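# Swing a folded wire-holder arm fully outward

## Task

On the harness board there is a wire holder mounted on a swing arm that currently lies folded in over the board; rotate that arm outward to the end of its travel so it stays there by itself (not only because the robot is holding it), then release it and move the hand away.

## Robot and tools

Robot: a single arm carrying a five-finger right hand. All control refers to one hand point, fixed to the palm 0.05 m in front of it, at the spot where the index pad meets the thumb tip during a pinch. Hand-point axes: +z runs along the straightened fingers (finger tips sit 0.06 to 0.07 m past the point), +y points out of the palm, +x goes across the palm away from the thumb. The hand spans 0.08 m from the point on the little-finger side; on the thumb side 0.02 m if the thumb is turned fully in front of the palm, otherwise up to 0.09 m. A rigid wrist bracket on the little-finger side protrudes 0.03 m beyond the point in +y and 0.11 m across the palm; it can collide.

Scene frame (used in results): origin on the table under the arm base, +z up, +y to the left when facing along +x. Positions in metres, orientation as quaternion wxyz, velocities in m/s and rad/s. The base may be tilted, and the printed position gets less accurate at long reach.

A row is 14 numbers, each in [-1, 1], in this order: dx, dy, dz, rx, ry, rz, little, ring, middle, index, thumb_bend, thumb_turn, force_limit, speed. The first six are an offset (not a pose) of the hand point, expressed in the hand point's own axes, measured from its pose at the start of the action (for a call's first action: the last pose a result reported). 1.0 equals 0.6 m for dx/dy/dz and 180 degrees for the rotation vector rx/ry/rz. Finger values: -1 straight/open, +1 curled into the palm. thumb_bend -1 straight, +1 fully bent. thumb_turn -1 beside the palm, +1 opposite the fingers. A pinch is roughly index +0.22, thumb_bend +0.75, thumb_turn +0.57. force_limit maps linearly from about 0 N (-1) to 10 N (+1) at the fingertip (15 N for both thumb motors) and only stops closing motion. speed maps from nearly zero (-1) to full (+1); full travel at full speed is 0.6 s. For a soft grip close at speed -0.9 or below.

Tools:
- execute_actions(actions): a list of actions, each a table of up to 15 rows; each row lasts one 1/30 s step and a short table repeats its final row to fill 15 steps. Every row is an offset from that action's start pose, not from the prior row. An empty list just returns state and images.
- move(target, speed, stop_force, blocking): target is one 14-number row, offset from the pose in the most recent result that shows one; the hand drives in a straight line toward it over 0.5 to 10 s (cut off at 10 s). speed is in m/s, 0.002 to 0.5 (default 0.25); turning is capped at twice that in rad/s. Hand numbers are sent at the start. It does not avoid obstacles and may overshoot speed near full reach. stop_force (9 to 40 N, not allowed in the first 0.2 s, not with blocking=false) ends the path once the wrist sensor feels that much extra push opposing the motion for 2 steps; the hand then backs up 2 steps and holds. It is measured along the line to target in the starting hand axes, so it is unreliable when the move rotates. Omit it when pulling away from a surface. Use very low speed when aiming past contact. blocking=false returns after 0.5 s; then only wait or stop are accepted until it ends.
- wait(seconds): 0 to 10, lets time run holding the last command.
- stop(): brakes a running move.
- zoom_image(camera, region): camera is cam_high, cam_low or cam_wrist; region [x0, y0, x1, y1] in pixels, max 504 by 504.
- show_instructions(): returns the reference image pages.
- finished_scene(scene): ends the current scene with its number; irreversible.

Motion limits: each step the commanded pose is clipped to 100 mm and 16 degrees from the measured pose; position wins over orientation if both cannot be met. Motion lags commands by about 0.17 s. Large moves may arrive short, so send the remainder later. "Hand target" in a result shows where the controller is heading.

Results: state line with pose and velocities; Wrist force and Wrist torque in the hand's own axes (force points from the touched surface back into the arm; offsets up to about 4 N, noise up to 2.4 N, saturation near 50 N; "no reading" is fine). hand_measured, hand_stopped_by (moving, target, force, stalled, fault) and hand_load_n list six values in motor order; positive load means the finger is pushed open. "pose unreachable" means the clearance check altered the command. A move adds a "move:" line with its ending (done, off_target, moving, held, fault, contact) and any limits (paced = clipped, held = some steps blocked; afterwards motion may be fast).

Grip notes: motors start only when their target changes by 0.01 or more, then lock. Resending the same values keeps the grip; send more-open targets to release. Lost grip shows as loads near 0.

Avoid: the arm is stiff, so pressing even slightly beyond contact on something firm can trigger a fault. A joint torque at its limit (138 N m for pan, lift, elbow; 25.7 N m for the wrist joints) or any outside force of 150 N stops the arm for 10 s. Long holding heats motors (warning from 70 °C, braking at 85 °C). Dropping, slipping, slamming or shoving hard are penalised. After swinging the holder out, confirm it stays put, open the hand, and back away.

Cameras: cam_high, cam_low, cam_wrist, each 504x504, with calibration given in OpenCV form.

Each tool is called after "Request:" as name(argument=value, ...) on one line, values as JSON.

Reference images:

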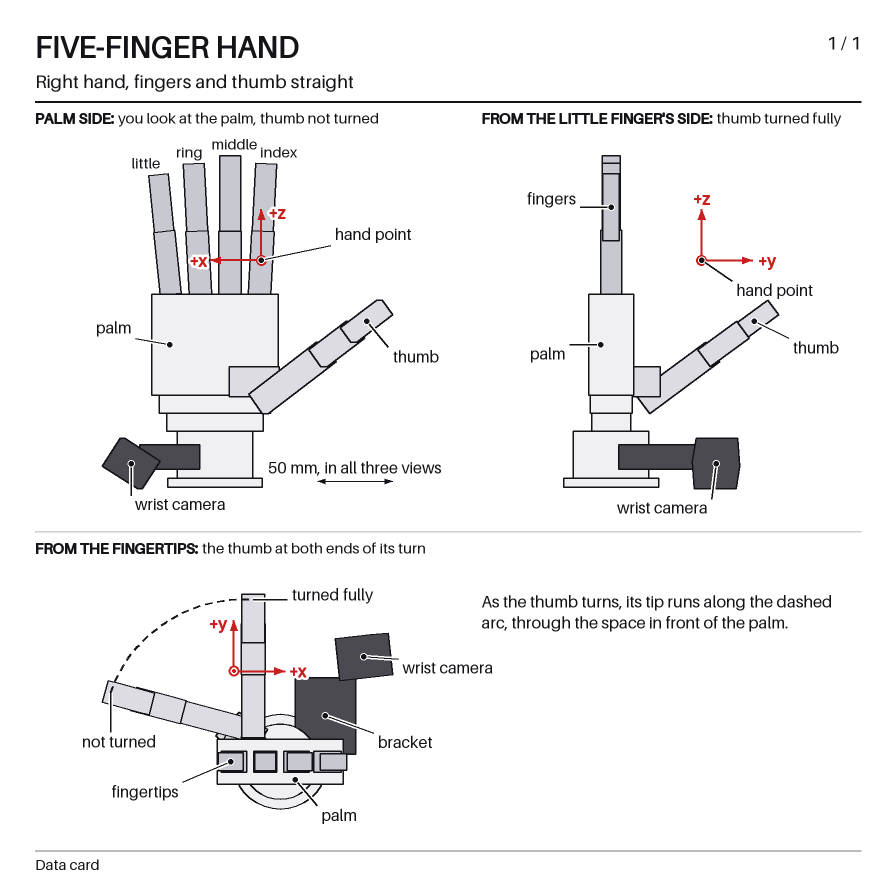

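## Session

I'll start by looking at the scene.

Request:
execute_actions(actions=[])

Scene clock: 0.00 s.
end_effector_position=(+0.7587, -0.2431, +0.1960) hand_measured=(-1.000, -1.000, -1.000, -1.000, -1.000, -1.000) hand_load_n=(+0.0, +0.0, +0.0, +0.0, +0.0, +0.0) hand_stopped_by=(target, target, target, target, target, target) hand_force_limit=0.00 hand_speed=-0.80 end_effector_quat_wxyz=(-0.382, +0.694, -0.352, +0.499) end_effector_velocity=(+0.000, -0.000, -0.000) end_effector_angular_velocity=(-0.001, +0.001, -0.001)
Joint positions: [-0.582 -1.278  1.413  0.08   1.081 -4.283]
Joint velocities: [ 0.     0.    -0.     0.     0.002 -0.   ]
Motor temperatures (°C, as the motors report them): [24 23 23 29 28 31]
Wrist force (N, on the end effector, along its own x y z axes, offset not removed): no reading
Wrist torque (N m, same axes, about the end effector's origin, offset not removed): no reading
Hand target: +0.759, -0.243, +0.196; -0.382, +0.694, -0.352, +0.499

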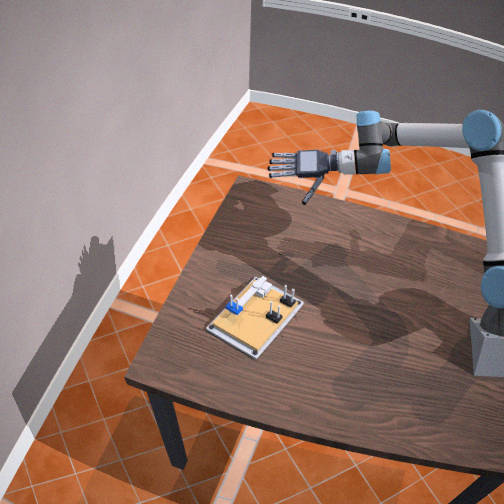

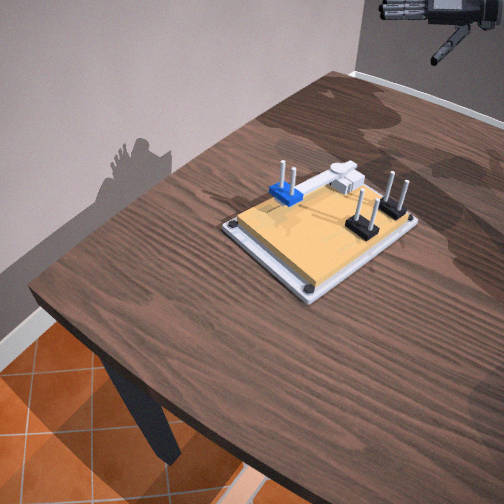

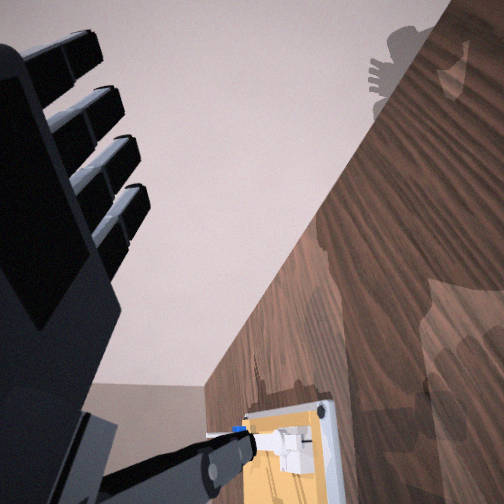

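Request:
zoom_image(camera="cam_low", region=[210, 140, 430, 310])

Request:
zoom_image(camera="cam_high", region=[195, 265, 315, 365])

Request:
zoom_image(camera="cam_wrist", region=[190, 384, 370, 504])

Region (210, 140, 430, 310) of cam_low's 504x504 image, scaled by 2.291, with more detail than that image has; it fills the top 389 rows of this view, and the rest is white.

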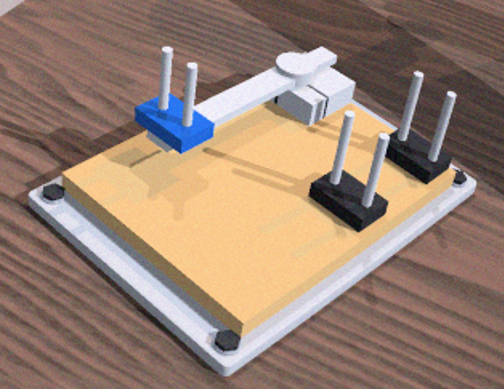

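Region (195, 265, 315, 365) of cam_high's 504x504 image, scaled by 4.200, with more detail than that image has.

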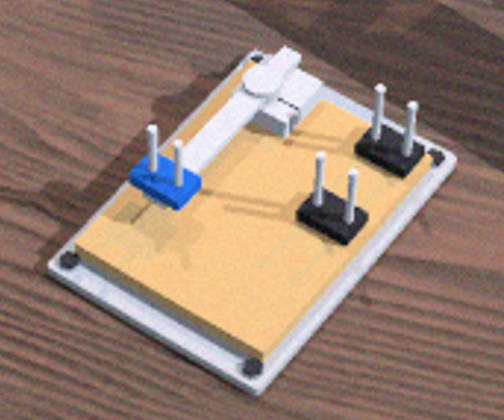

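Region (190, 384, 370, 504) of cam_wrist's 504x504 image, scaled by 2.800, with more detail than that image has.

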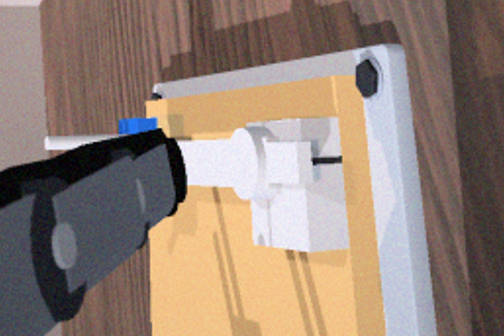

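Request:
move(target=[-0.771, -0.3042, 0.0848, -0.207, 0.088, 0.2074, -1, -1, -1, -1, -1, -1, 0, -0.8], speed=0.4)

Scene clock: 33.37 s.
end_effector_position=(+0.7102, +0.2521, +0.1510) hand_measured=(-1.000, -1.000, -1.000, -1.000, -1.000, -1.000) hand_load_n=(+0.0, +0.0, +0.0, +0.0, +0.0, +0.0) hand_stopped_by=(target, target, target, target, target, target) hand_force_limit=0.00 hand_speed=-0.80 end_effector_quat_wxyz=(+0.232, -0.558, +0.736, -0.305) end_effector_velocity=(+0.001, +0.001, -0.000) end_effector_angular_velocity=(+0.002, +0.016, -0.004)
Joint positions: [ 0.291 -0.527  0.868  0.426  2.476 -3.076]
Joint velocities: [ 0.001  0.019 -0.038  0.045  0.004  0.022]
Motor temperatures (°C, as the motors report them): [24 23 23 29 28 31]
Wrist force (N, on the end effector, along its own x y z axes, offset not removed): [0.4 0.1 1.2]
Wrist torque (N m, same axes, about the end effector's origin, offset not removed): [-0.13 -0.12 -0.20]
Hand target: +0.710, +0.252, +0.151; +0.231, -0.558, +0.736, -0.305
Off the commanded pose: 0.001 m, 0 deg.
move: done
camera_calibration (this result's frames):
cam_wrist: T_world_to_cam=[[-0.644675, 0.291473, -0.706709, 0.494647], [-0.0815471, 0.892964, 0.44268, -0.232415], [0.760095, 0.343015, -0.551903, -0.410126], [0, 0, 0, 1]] pos_world=[0.611669, 0.204042, 0.226107]

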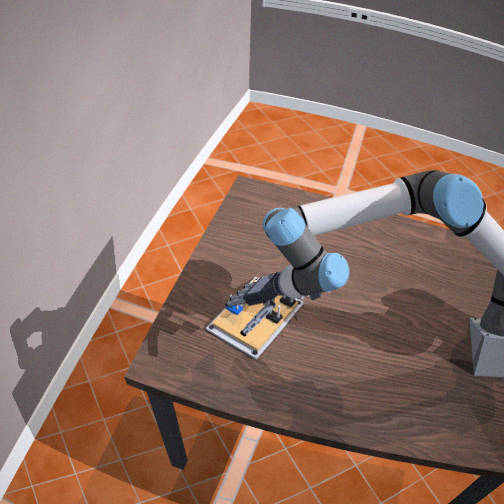

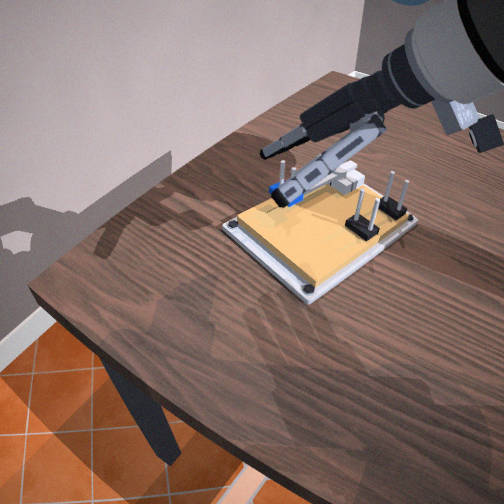

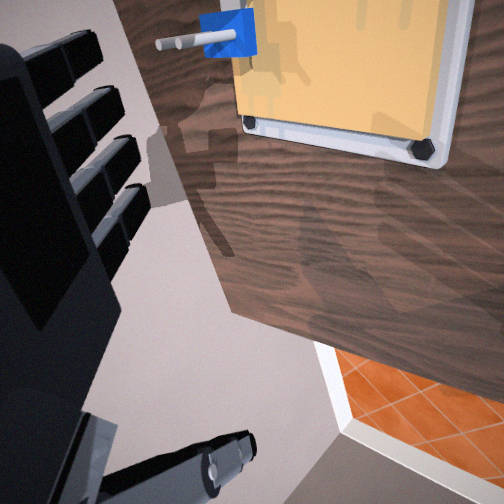

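Request:
zoom_image(camera="cam_wrist", region=[140, 0, 300, 140])

Request:
zoom_image(camera="cam_wrist", region=[220, 60, 480, 190])

Request:
zoom_image(camera="cam_low", region=[210, 90, 430, 310])

Region (140, 0, 300, 140) of cam_wrist's 504x504 image, scaled by 3.150, with more detail than that image has; it fills the top 441 rows of this view, and the rest is white.

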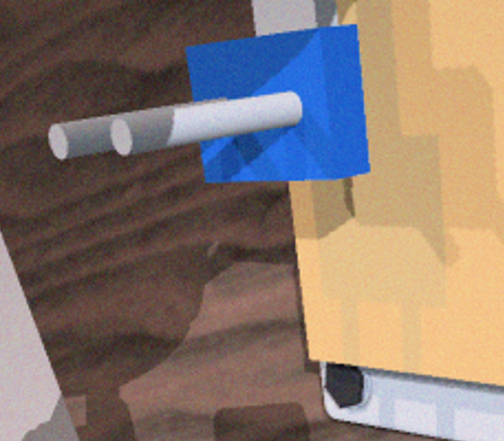

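Region (220, 60, 480, 190) of cam_wrist's 504x504 image, scaled by 1.938, with more detail than that image has.

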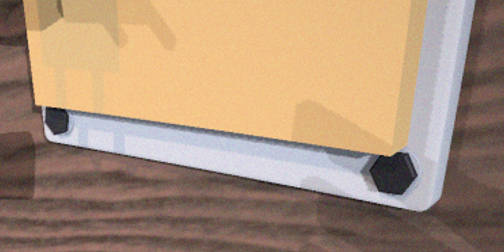

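Region (210, 90, 430, 310) of cam_low's 504x504 image, scaled by 2.291, with more detail than that image has.

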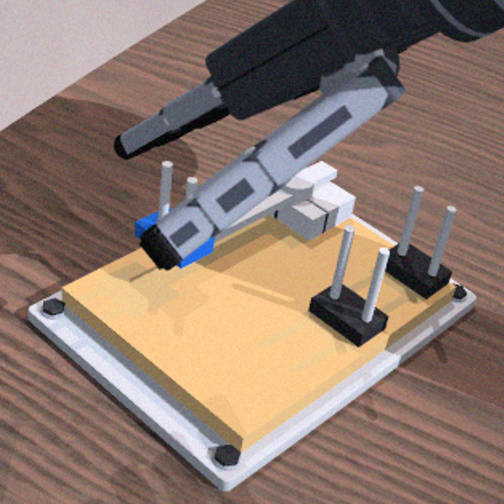

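Request:
zoom_image(camera="cam_wrist", region=[0, 0, 200, 240])

Region (0, 0, 200, 240) of cam_wrist's 504x504 image, scaled by 2.100, with more detail than that image has.

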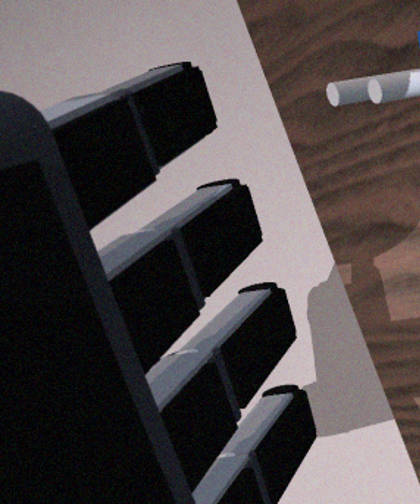

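Request:
move(target=[-0.0033, 0.1367, 0.1367, 0, 0, 0, -1, 1, 1, 1, -1, -1, 0, 1], speed=0.15, stop_force=10)

Scene clock: 42.50 s.
end_effector_position=(+0.7109, +0.2542, +0.0353) hand_measured=(-1.000, +1.000, +1.000, +1.000, -1.000, -1.000) hand_load_n=(+0.0, +0.0, +0.0, +0.0, +0.0, +0.0) hand_stopped_by=(target, target, target, target, target, target) hand_force_limit=0.00 hand_speed=1.00 end_effector_quat_wxyz=(+0.232, -0.558, +0.736, -0.305) end_effector_velocity=(+0.000, -0.000, -0.003) end_effector_angular_velocity=(-0.001, -0.001, -0.001)
Joint positions: [ 0.199 -0.49   1.055  0.129  2.407 -3.171]
Joint velocities: [-0.003  0.002  0.005 -0.01  -0.001 -0.004]
Motor temperatures (°C, as the motors report them): [24 23 23 29 28 31]
Wrist force (N, on the end effector, along its own x y z axes, offset not removed): [1.3 -0.5 1.0]
Wrist torque (N m, same axes, about the end effector's origin, offset not removed): [-0.20 -0.12 -0.11]
Hand target: +0.711, +0.254, +0.035; +0.232, -0.558, +0.736, -0.305
Off the commanded pose: 0.000 m, 0 deg.
move: done
camera_calibration (this result's frames):
cam_wrist: T_world_to_cam=[[-0.644804, 0.291582, -0.706547, 0.412881], [-0.0814359, 0.89291, 0.44281, -0.183112], [0.759998, 0.343064, -0.552006, -0.475169], [0, 0, 0, 1]] pos_world=[0.612443, 0.206127, 0.110508]

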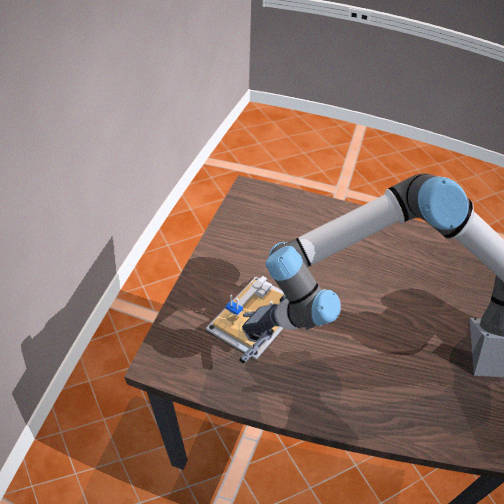

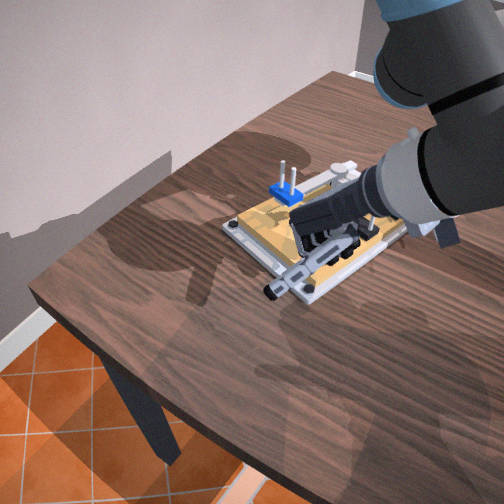

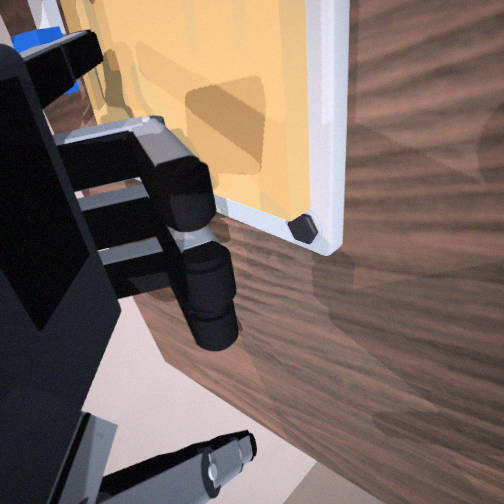

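Request:
zoom_image(camera="cam_wrist", region=[0, 0, 180, 150])

Request:
zoom_image(camera="cam_high", region=[195, 265, 315, 365])

Request:
zoom_image(camera="cam_low", region=[210, 140, 430, 310])

Region (0, 0, 180, 150) of cam_wrist's 504x504 image, scaled by 2.800, with more detail than that image has.

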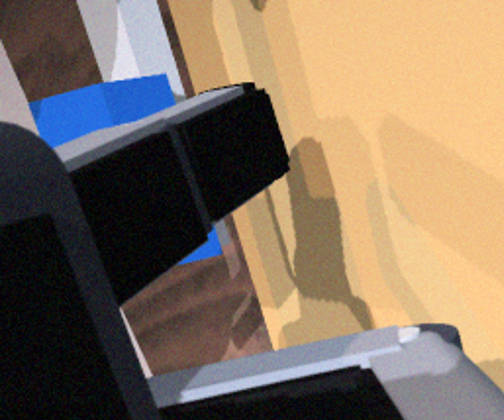

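Region (195, 265, 315, 365) of cam_high's 504x504 image, scaled by 4.200, with more detail than that image has.

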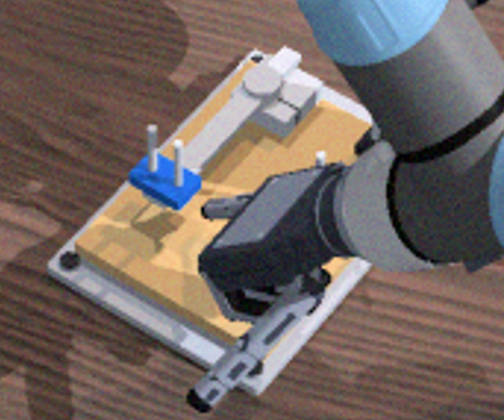

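Region (210, 140, 430, 310) of cam_low's 504x504 image, scaled by 2.291, with more detail than that image has; it fills the top 389 rows of this view, and the rest is white.

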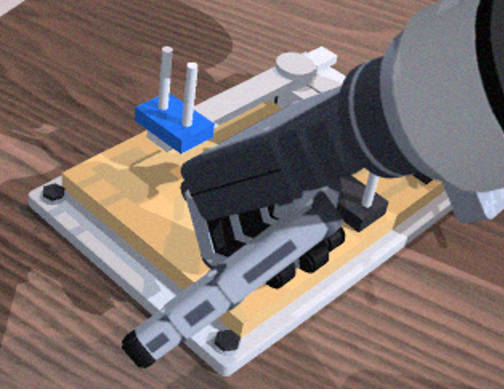

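Request:
move(target=[-0.0055, -0.0846, 0.0846, 0, 0, 0, -1, 1, 1, 1, -1, -1, 0, 1], speed=0.06, stop_force=15)

Scene clock: 46.37 s.
end_effector_position=(+0.7806, +0.2380, +0.0355) hand_measured=(-1.000, +1.000, +1.000, +1.000, -1.000, -1.000) hand_load_n=(-1.5, +0.0, +0.0, +0.0, +0.0, +0.0) hand_stopped_by=(target, target, target, target, target, target) hand_force_limit=0.00 hand_speed=1.00 end_effector_quat_wxyz=(+0.232, -0.558, +0.736, -0.305) end_effector_velocity=(+0.003, -0.000, +0.000) end_effector_angular_velocity=(+0.001, +0.001, +0.001)
Joint positions: [ 0.149 -0.374  0.761  0.273  2.368 -3.217]
Joint velocities: [-0.001  0.008 -0.019  0.012 -0.002  0.   ]
Motor temperatures (°C, as the motors report them): [24 23 23 29 28 31]
Wrist force (N, on the end effector, along its own x y z axes, offset not removed): [1.0 0.6 -0.3]
Wrist torque (N m, same axes, about the end effector's origin, offset not removed): [-0.24 -0.08 0.00]
Hand target: +0.781, +0.238, +0.035; +0.232, -0.558, +0.736, -0.305
Off the commanded pose: 0.000 m, 0 deg.
move: done
camera_calibration (this result's frames):
cam_wrist: T_world_to_cam=[[-0.644629, 0.291514, -0.706734, 0.462506], [-0.0816966, 0.892883, 0.442815, -0.162753], [0.760118, 0.343189, -0.551763, -0.52259], [0, 0, 0, 1]] pos_world=[0.682079, 0.189839, 0.110592]

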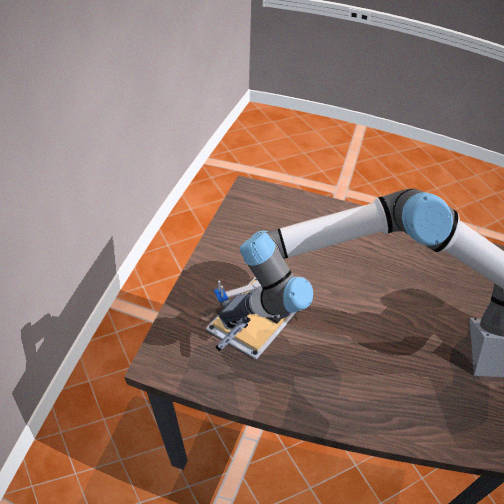

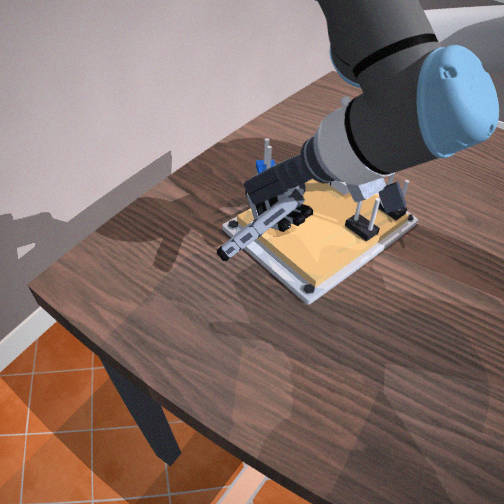

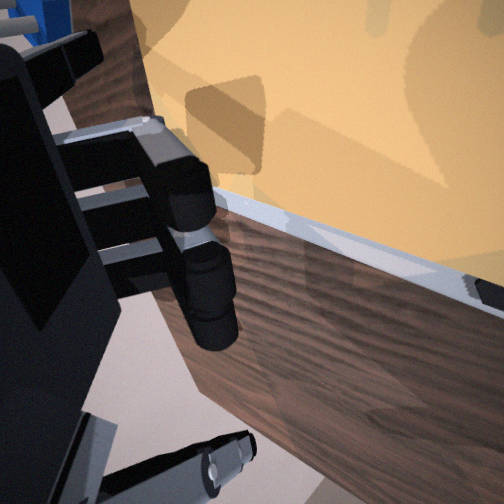

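Request:
zoom_image(camera="cam_high", region=[195, 265, 315, 365])

Request:
zoom_image(camera="cam_wrist", region=[0, 0, 180, 150])

Request:
zoom_image(camera="cam_low", region=[210, 110, 430, 280])

Region (195, 265, 315, 365) of cam_high's 504x504 image, scaled by 4.200, with more detail than that image has.

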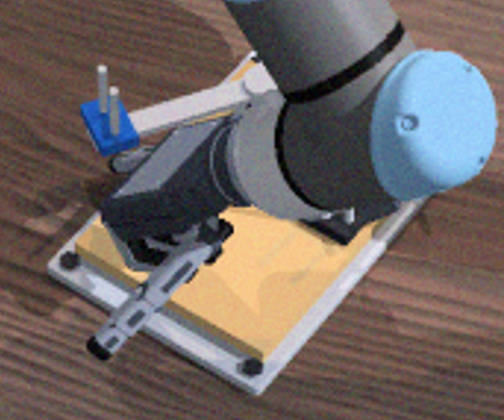

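Region (0, 0, 180, 150) of cam_wrist's 504x504 image, scaled by 2.800, with more detail than that image has.

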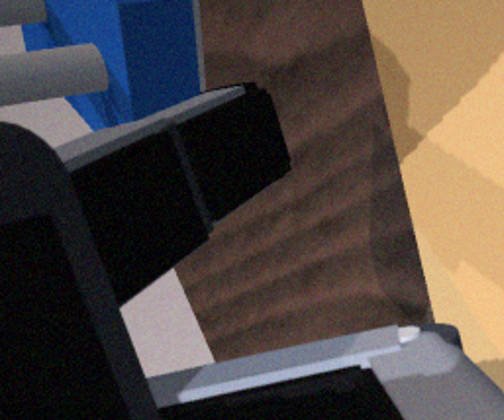

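Region (210, 110, 430, 280) of cam_low's 504x504 image, scaled by 2.291, with more detail than that image has; it fills the top 389 rows of this view, and the rest is white.

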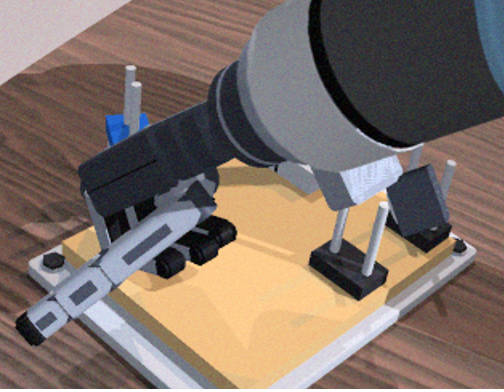

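Request:
move(target=[0.062, -0.0713, 0.0713, 0, 0, 0, -1, 1, 1, 1, -1, -1, 0, 1], speed=0.07, stop_force=12)

Scene clock: 49.77 s.
end_effector_position=(+0.8284, +0.1860, +0.0355) hand_measured=(-1.000, +1.000, +1.000, +1.000, -1.000, -1.000) hand_load_n=(-1.0, +0.0, +0.0, +0.0, +0.0, +0.0) hand_stopped_by=(target, target, target, target, target, target) hand_force_limit=0.00 hand_speed=1.00 end_effector_quat_wxyz=(+0.232, -0.558, +0.736, -0.305) end_effector_velocity=(+0.002, -0.002, +0.000) end_effector_angular_velocity=(+0.000, +0.001, -0.000)
Joint positions: [ 0.075 -0.342  0.602  0.358  2.308 -3.279]
Joint velocities: [-0.002  0.005 -0.013  0.008 -0.002 -0.001]
Motor temperatures (°C, as the motors report them): [24 23 23 29 28 31]
Wrist force (N, on the end effector, along its own x y z axes, offset not removed): [-0.4 -0.6 0.1]
Wrist torque (N m, same axes, about the end effector's origin, offset not removed): [-0.29 -0.09 -0.21]
Hand target: +0.829, +0.186, +0.035; +0.232, -0.558, +0.736, -0.305
Off the commanded pose: 0.000 m, 0 deg.
move: done
camera_calibration (this result's frames):
cam_wrist: T_world_to_cam=[[-0.644484, 0.291592, -0.706834, 0.508426], [-0.0818044, 0.892827, 0.442909, -0.112344], [0.760229, 0.34327, -0.55156, -0.541235], [0, 0, 0, 1]] pos_world=[0.729945, 0.137841, 0.110608]

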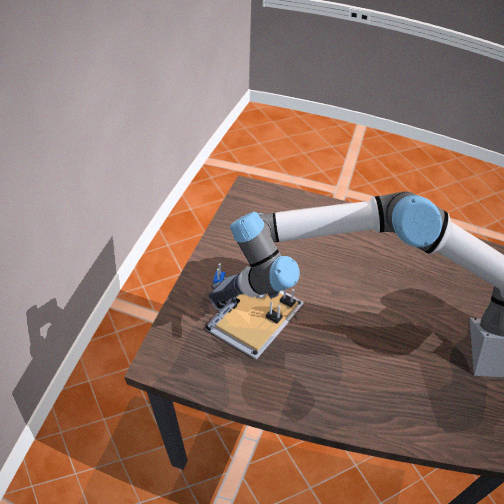

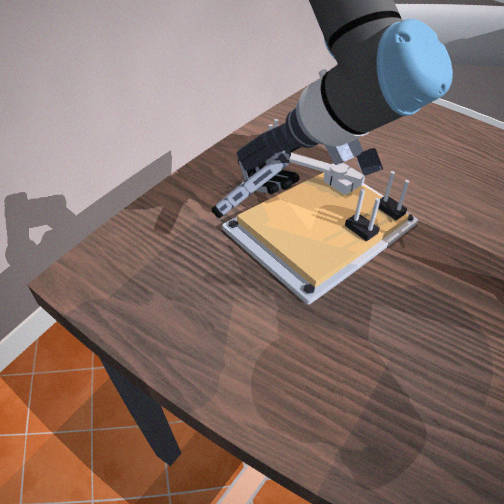

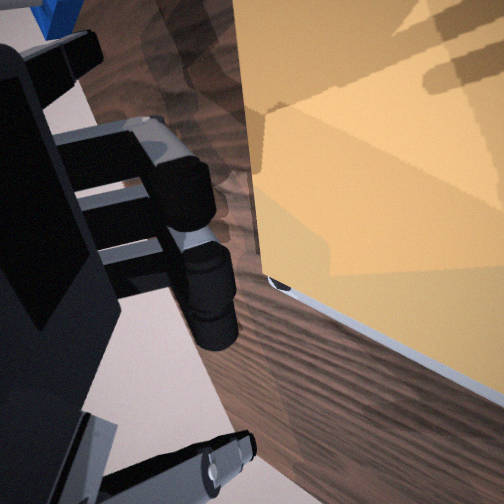

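Request:
zoom_image(camera="cam_low", region=[200, 90, 420, 260])

Request:
zoom_image(camera="cam_high", region=[185, 245, 305, 345])

Request:
zoom_image(camera="cam_wrist", region=[0, 0, 180, 150])

Region (200, 90, 420, 260) of cam_low's 504x504 image, scaled by 2.291, with more detail than that image has; it fills the top 389 rows of this view, and the rest is white.

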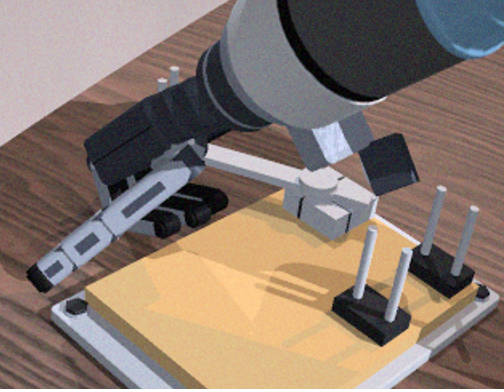

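Region (185, 245, 305, 345) of cam_high's 504x504 image, scaled by 4.200, with more detail than that image has.

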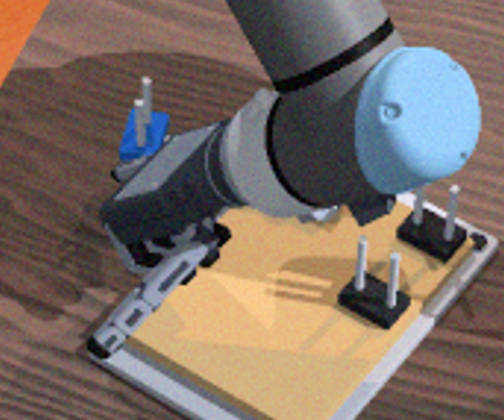

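Region (0, 0, 180, 150) of cam_wrist's 504x504 image, scaled by 2.800, with more detail than that image has.

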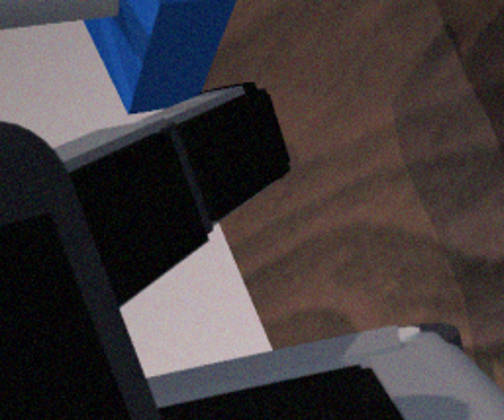

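Request:
move(target=[0.0546, -0.0217, 0.0217, 0, 0, 0, -1, 1, 1, 1, -1, -1, 0, 1], speed=0.05, stop_force=9)

Scene clock: 52.90 s.
end_effector_position=(+0.8372, +0.1498, +0.0355) hand_measured=(-1.000, +1.000, +1.000, +1.000, -1.000, -1.000) hand_load_n=(-0.5, +0.0, +0.0, +0.0, +0.0, +0.0) hand_stopped_by=(target, target, target, target, target, target) hand_force_limit=0.00 hand_speed=1.00 end_effector_quat_wxyz=(+0.232, -0.558, +0.736, -0.305) end_effector_velocity=(+0.000, -0.002, +0.000) end_effector_angular_velocity=(+0.000, -0.000, +0.000)
Joint positions: [ 0.032 -0.387  0.637  0.346  2.273 -3.311]
Joint velocities: [-0.003 -0.003  0.003 -0.001 -0.003 -0.002]
Motor temperatures (°C, as the motors report them): [24 23 23 29 28 31]
Wrist force (N, on the end effector, along its own x y z axes, offset not removed): [-1.5 0.1 0.3]
Wrist torque (N m, same axes, about the end effector's origin, offset not removed): [-0.12 0.05 -0.29]
Hand target: +0.837, +0.149, +0.035; +0.232, -0.558, +0.736, -0.305
Off the commanded pose: 0.000 m, 0 deg.
move: done
camera_calibration (this result's frames):
cam_wrist: T_world_to_cam=[[-0.644519, 0.291642, -0.706782, 0.524632], [-0.0817687, 0.892802, 0.442965, -0.0793099], [0.760203, 0.343292, -0.551581, -0.535462], [0, 0, 0, 1]] pos_world=[0.73871, 0.101623, 0.110581]

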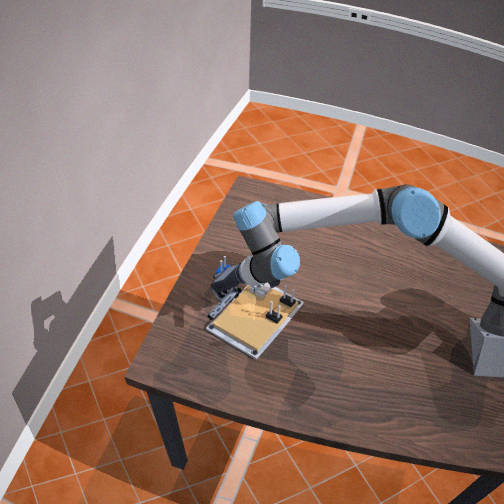

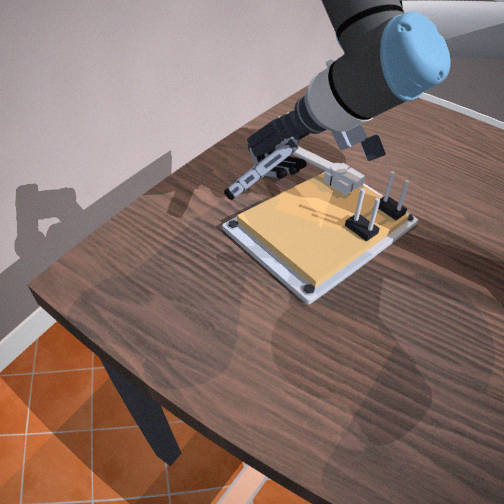

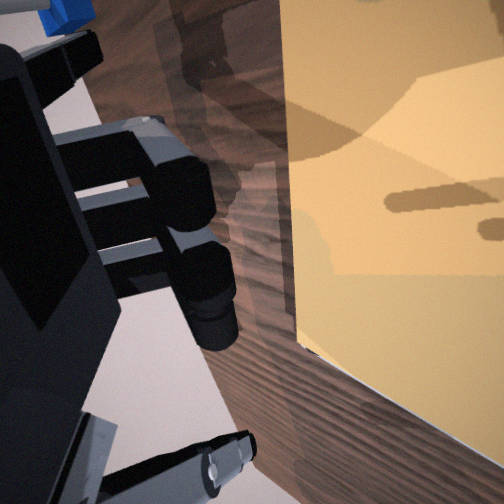

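Request:
zoom_image(camera="cam_low", region=[270, 120, 390, 220])

Request:
zoom_image(camera="cam_wrist", region=[0, 0, 180, 150])

Region (270, 120, 390, 220) of cam_low's 504x504 image, scaled by 4.200, with more detail than that image has.

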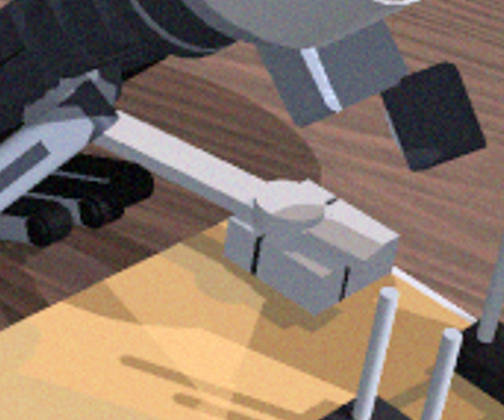

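Region (0, 0, 180, 150) of cam_wrist's 504x504 image, scaled by 2.800, with more detail than that image has.

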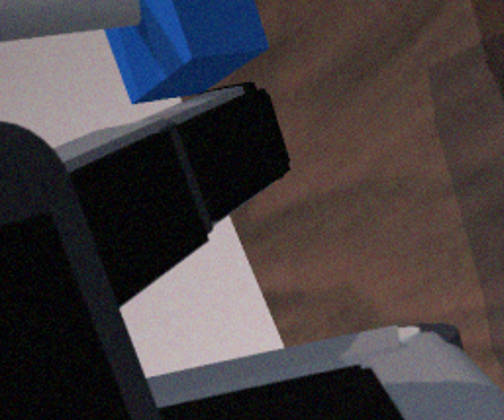

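Request:
move(target=[0.0667, 0, 0, 0, 0, 0, -1, 1, 1, 1, -1, -1, 0, 1], speed=0.015, stop_force=9)

Scene clock: 56.23 s.
end_effector_position=(+0.8325, +0.1330, +0.0354) hand_measured=(-1.000, +1.000, +1.000, +1.000, -1.000, -1.000) hand_load_n=(+0.0, +0.0, +0.0, +0.0, +0.0, +0.0) hand_stopped_by=(target, target, target, target, target, target) hand_force_limit=0.00 hand_speed=1.00 end_effector_quat_wxyz=(+0.232, -0.558, +0.736, -0.305) end_effector_velocity=(+0.002, +0.004, +0.001) end_effector_angular_velocity=(+0.002, -0.001, -0.003)
Joint positions: [ 0.013 -0.434  0.709  0.313  2.257 -3.325]
Joint velocities: [ 0.005  0.011 -0.018  0.008  0.005  0.006]
Motor temperatures (°C, as the motors report them): [24 23 23 29 28 31]
Wrist force (N, on the end effector, along its own x y z axes, offset not removed): [-17.3 -2.7 1.9]
Wrist torque (N m, same axes, about the end effector's origin, offset not removed): [-0.07 -1.11 -1.43]
Hand target: +0.833, +0.134, +0.035; +0.232, -0.558, +0.736, -0.305
Off the commanded pose: 0.023 m, 0 deg.
move: contact
camera_calibration (this result's frames):
cam_wrist: T_world_to_cam=[[-0.644786, 0.29146, -0.706613, 0.526669], [-0.0818443, 0.892806, 0.442944, -0.0646606], [0.759969, 0.343436, -0.551815, -0.526028], [0, 0, 0, 1]] pos_world=[0.734061, 0.0848831, 0.110522]

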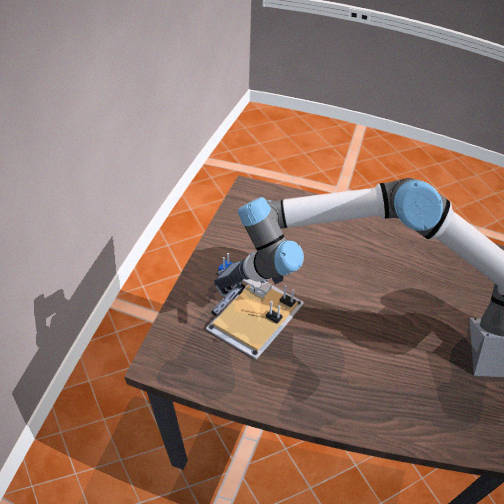

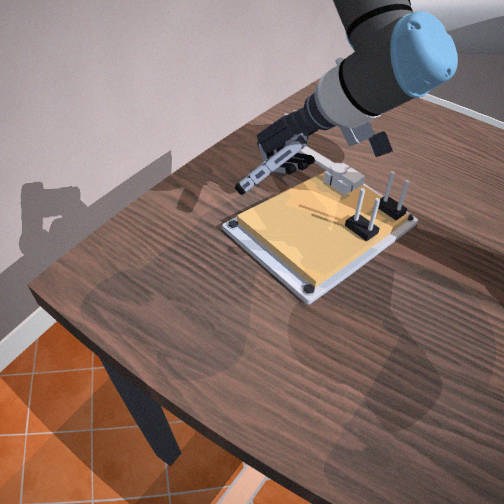

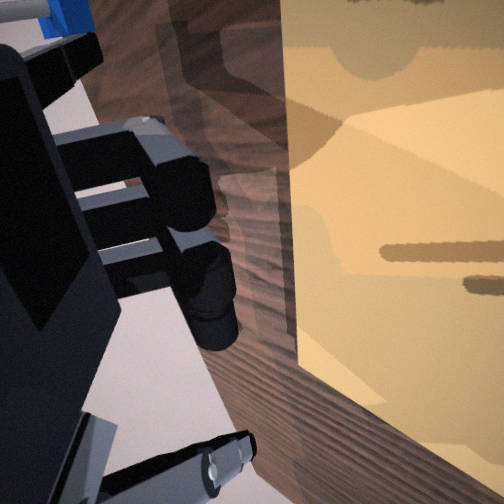

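Request:
move(target=[-0.0833, -0.0667, -0.25, 0, 0, 0, -1, 1, 1, 1, -1, -1, 0, 1], speed=0.25)

Scene clock: 58.00 s.
end_effector_position=(+0.7711, +0.2018, +0.1694) hand_measured=(-1.000, +1.000, +1.000, +1.000, -1.000, -1.000) hand_load_n=(+0.0, +0.0, +0.0, +0.0, +0.0, +0.0) hand_stopped_by=(target, target, target, target, target, target) hand_force_limit=0.00 hand_speed=1.00 end_effector_quat_wxyz=(+0.232, -0.558, +0.736, -0.305) end_effector_velocity=(-0.001, +0.001, +0.002) end_effector_angular_velocity=(-0.000, +0.003, -0.000)
Joint positions: [ 0.216 -0.482  0.641  0.547  2.42  -3.155]
Joint velocities: [ 0.003  0.004 -0.01   0.012  0.004  0.006]
Motor temperatures (°C, as the motors report them): [24 23 23 29 28 31]
Wrist force (N, on the end effector, along its own x y z axes, offset not removed): [1.0 0.6 -0.1]
Wrist torque (N m, same axes, about the end effector's origin, offset not removed): [-0.01 -0.09 -0.03]
Hand target: +0.771, +0.202, +0.170; +0.232, -0.558, +0.736, -0.305
Off the commanded pose: 0.000 m, 0 deg.
move: done
camera_calibration (this result's frames):
cam_wrist: T_world_to_cam=[[-0.64455, 0.291188, -0.70694, 0.561651], [-0.0820551, 0.892948, 0.442618, -0.190305], [0.760146, 0.343298, -0.551656, -0.429105], [0, 0, 0, 1]] pos_world=[0.672579, 0.153697, 0.244568]

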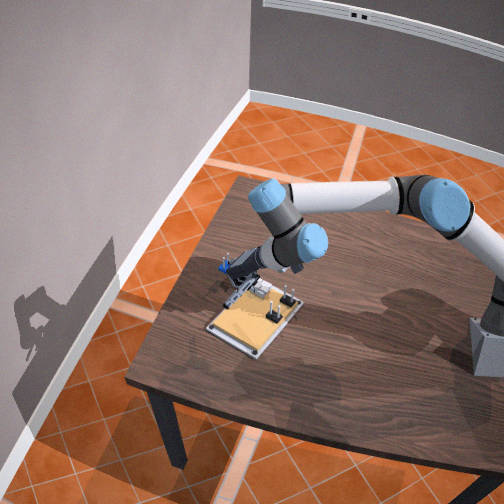

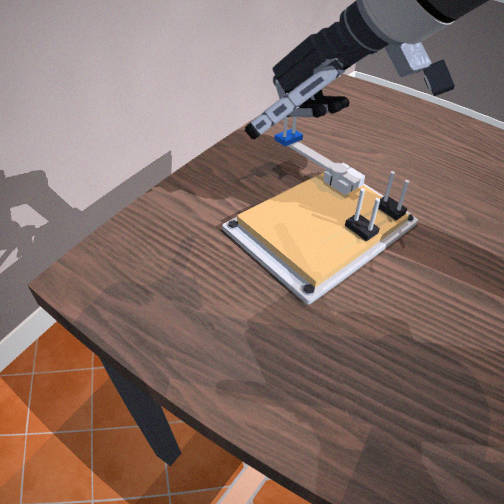

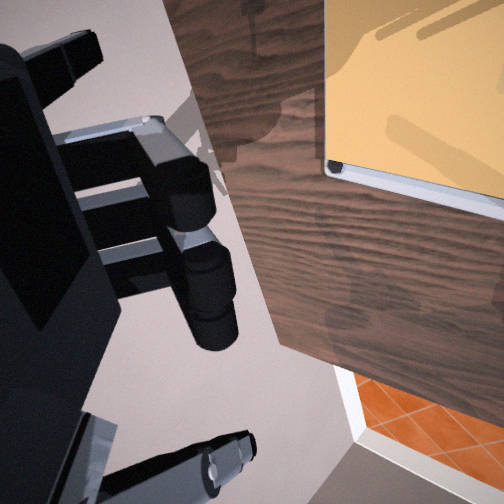

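Request:
zoom_image(camera="cam_low", region=[250, 100, 400, 220])

Region (250, 100, 400, 220) of cam_low's 504x504 image, scaled by 3.360, with more detail than that image has; it fills the top 403 rows of this view, and the rest is white.

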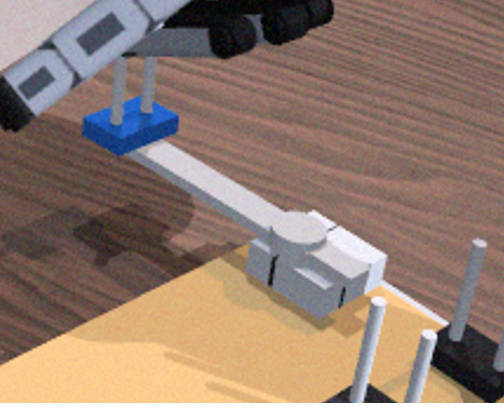

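The swing arm is against its stop at 90° and the hand is clear, so I'm ending scene 1.

Request:
finished_scene(scene=1)

The scene is finished: the task was done.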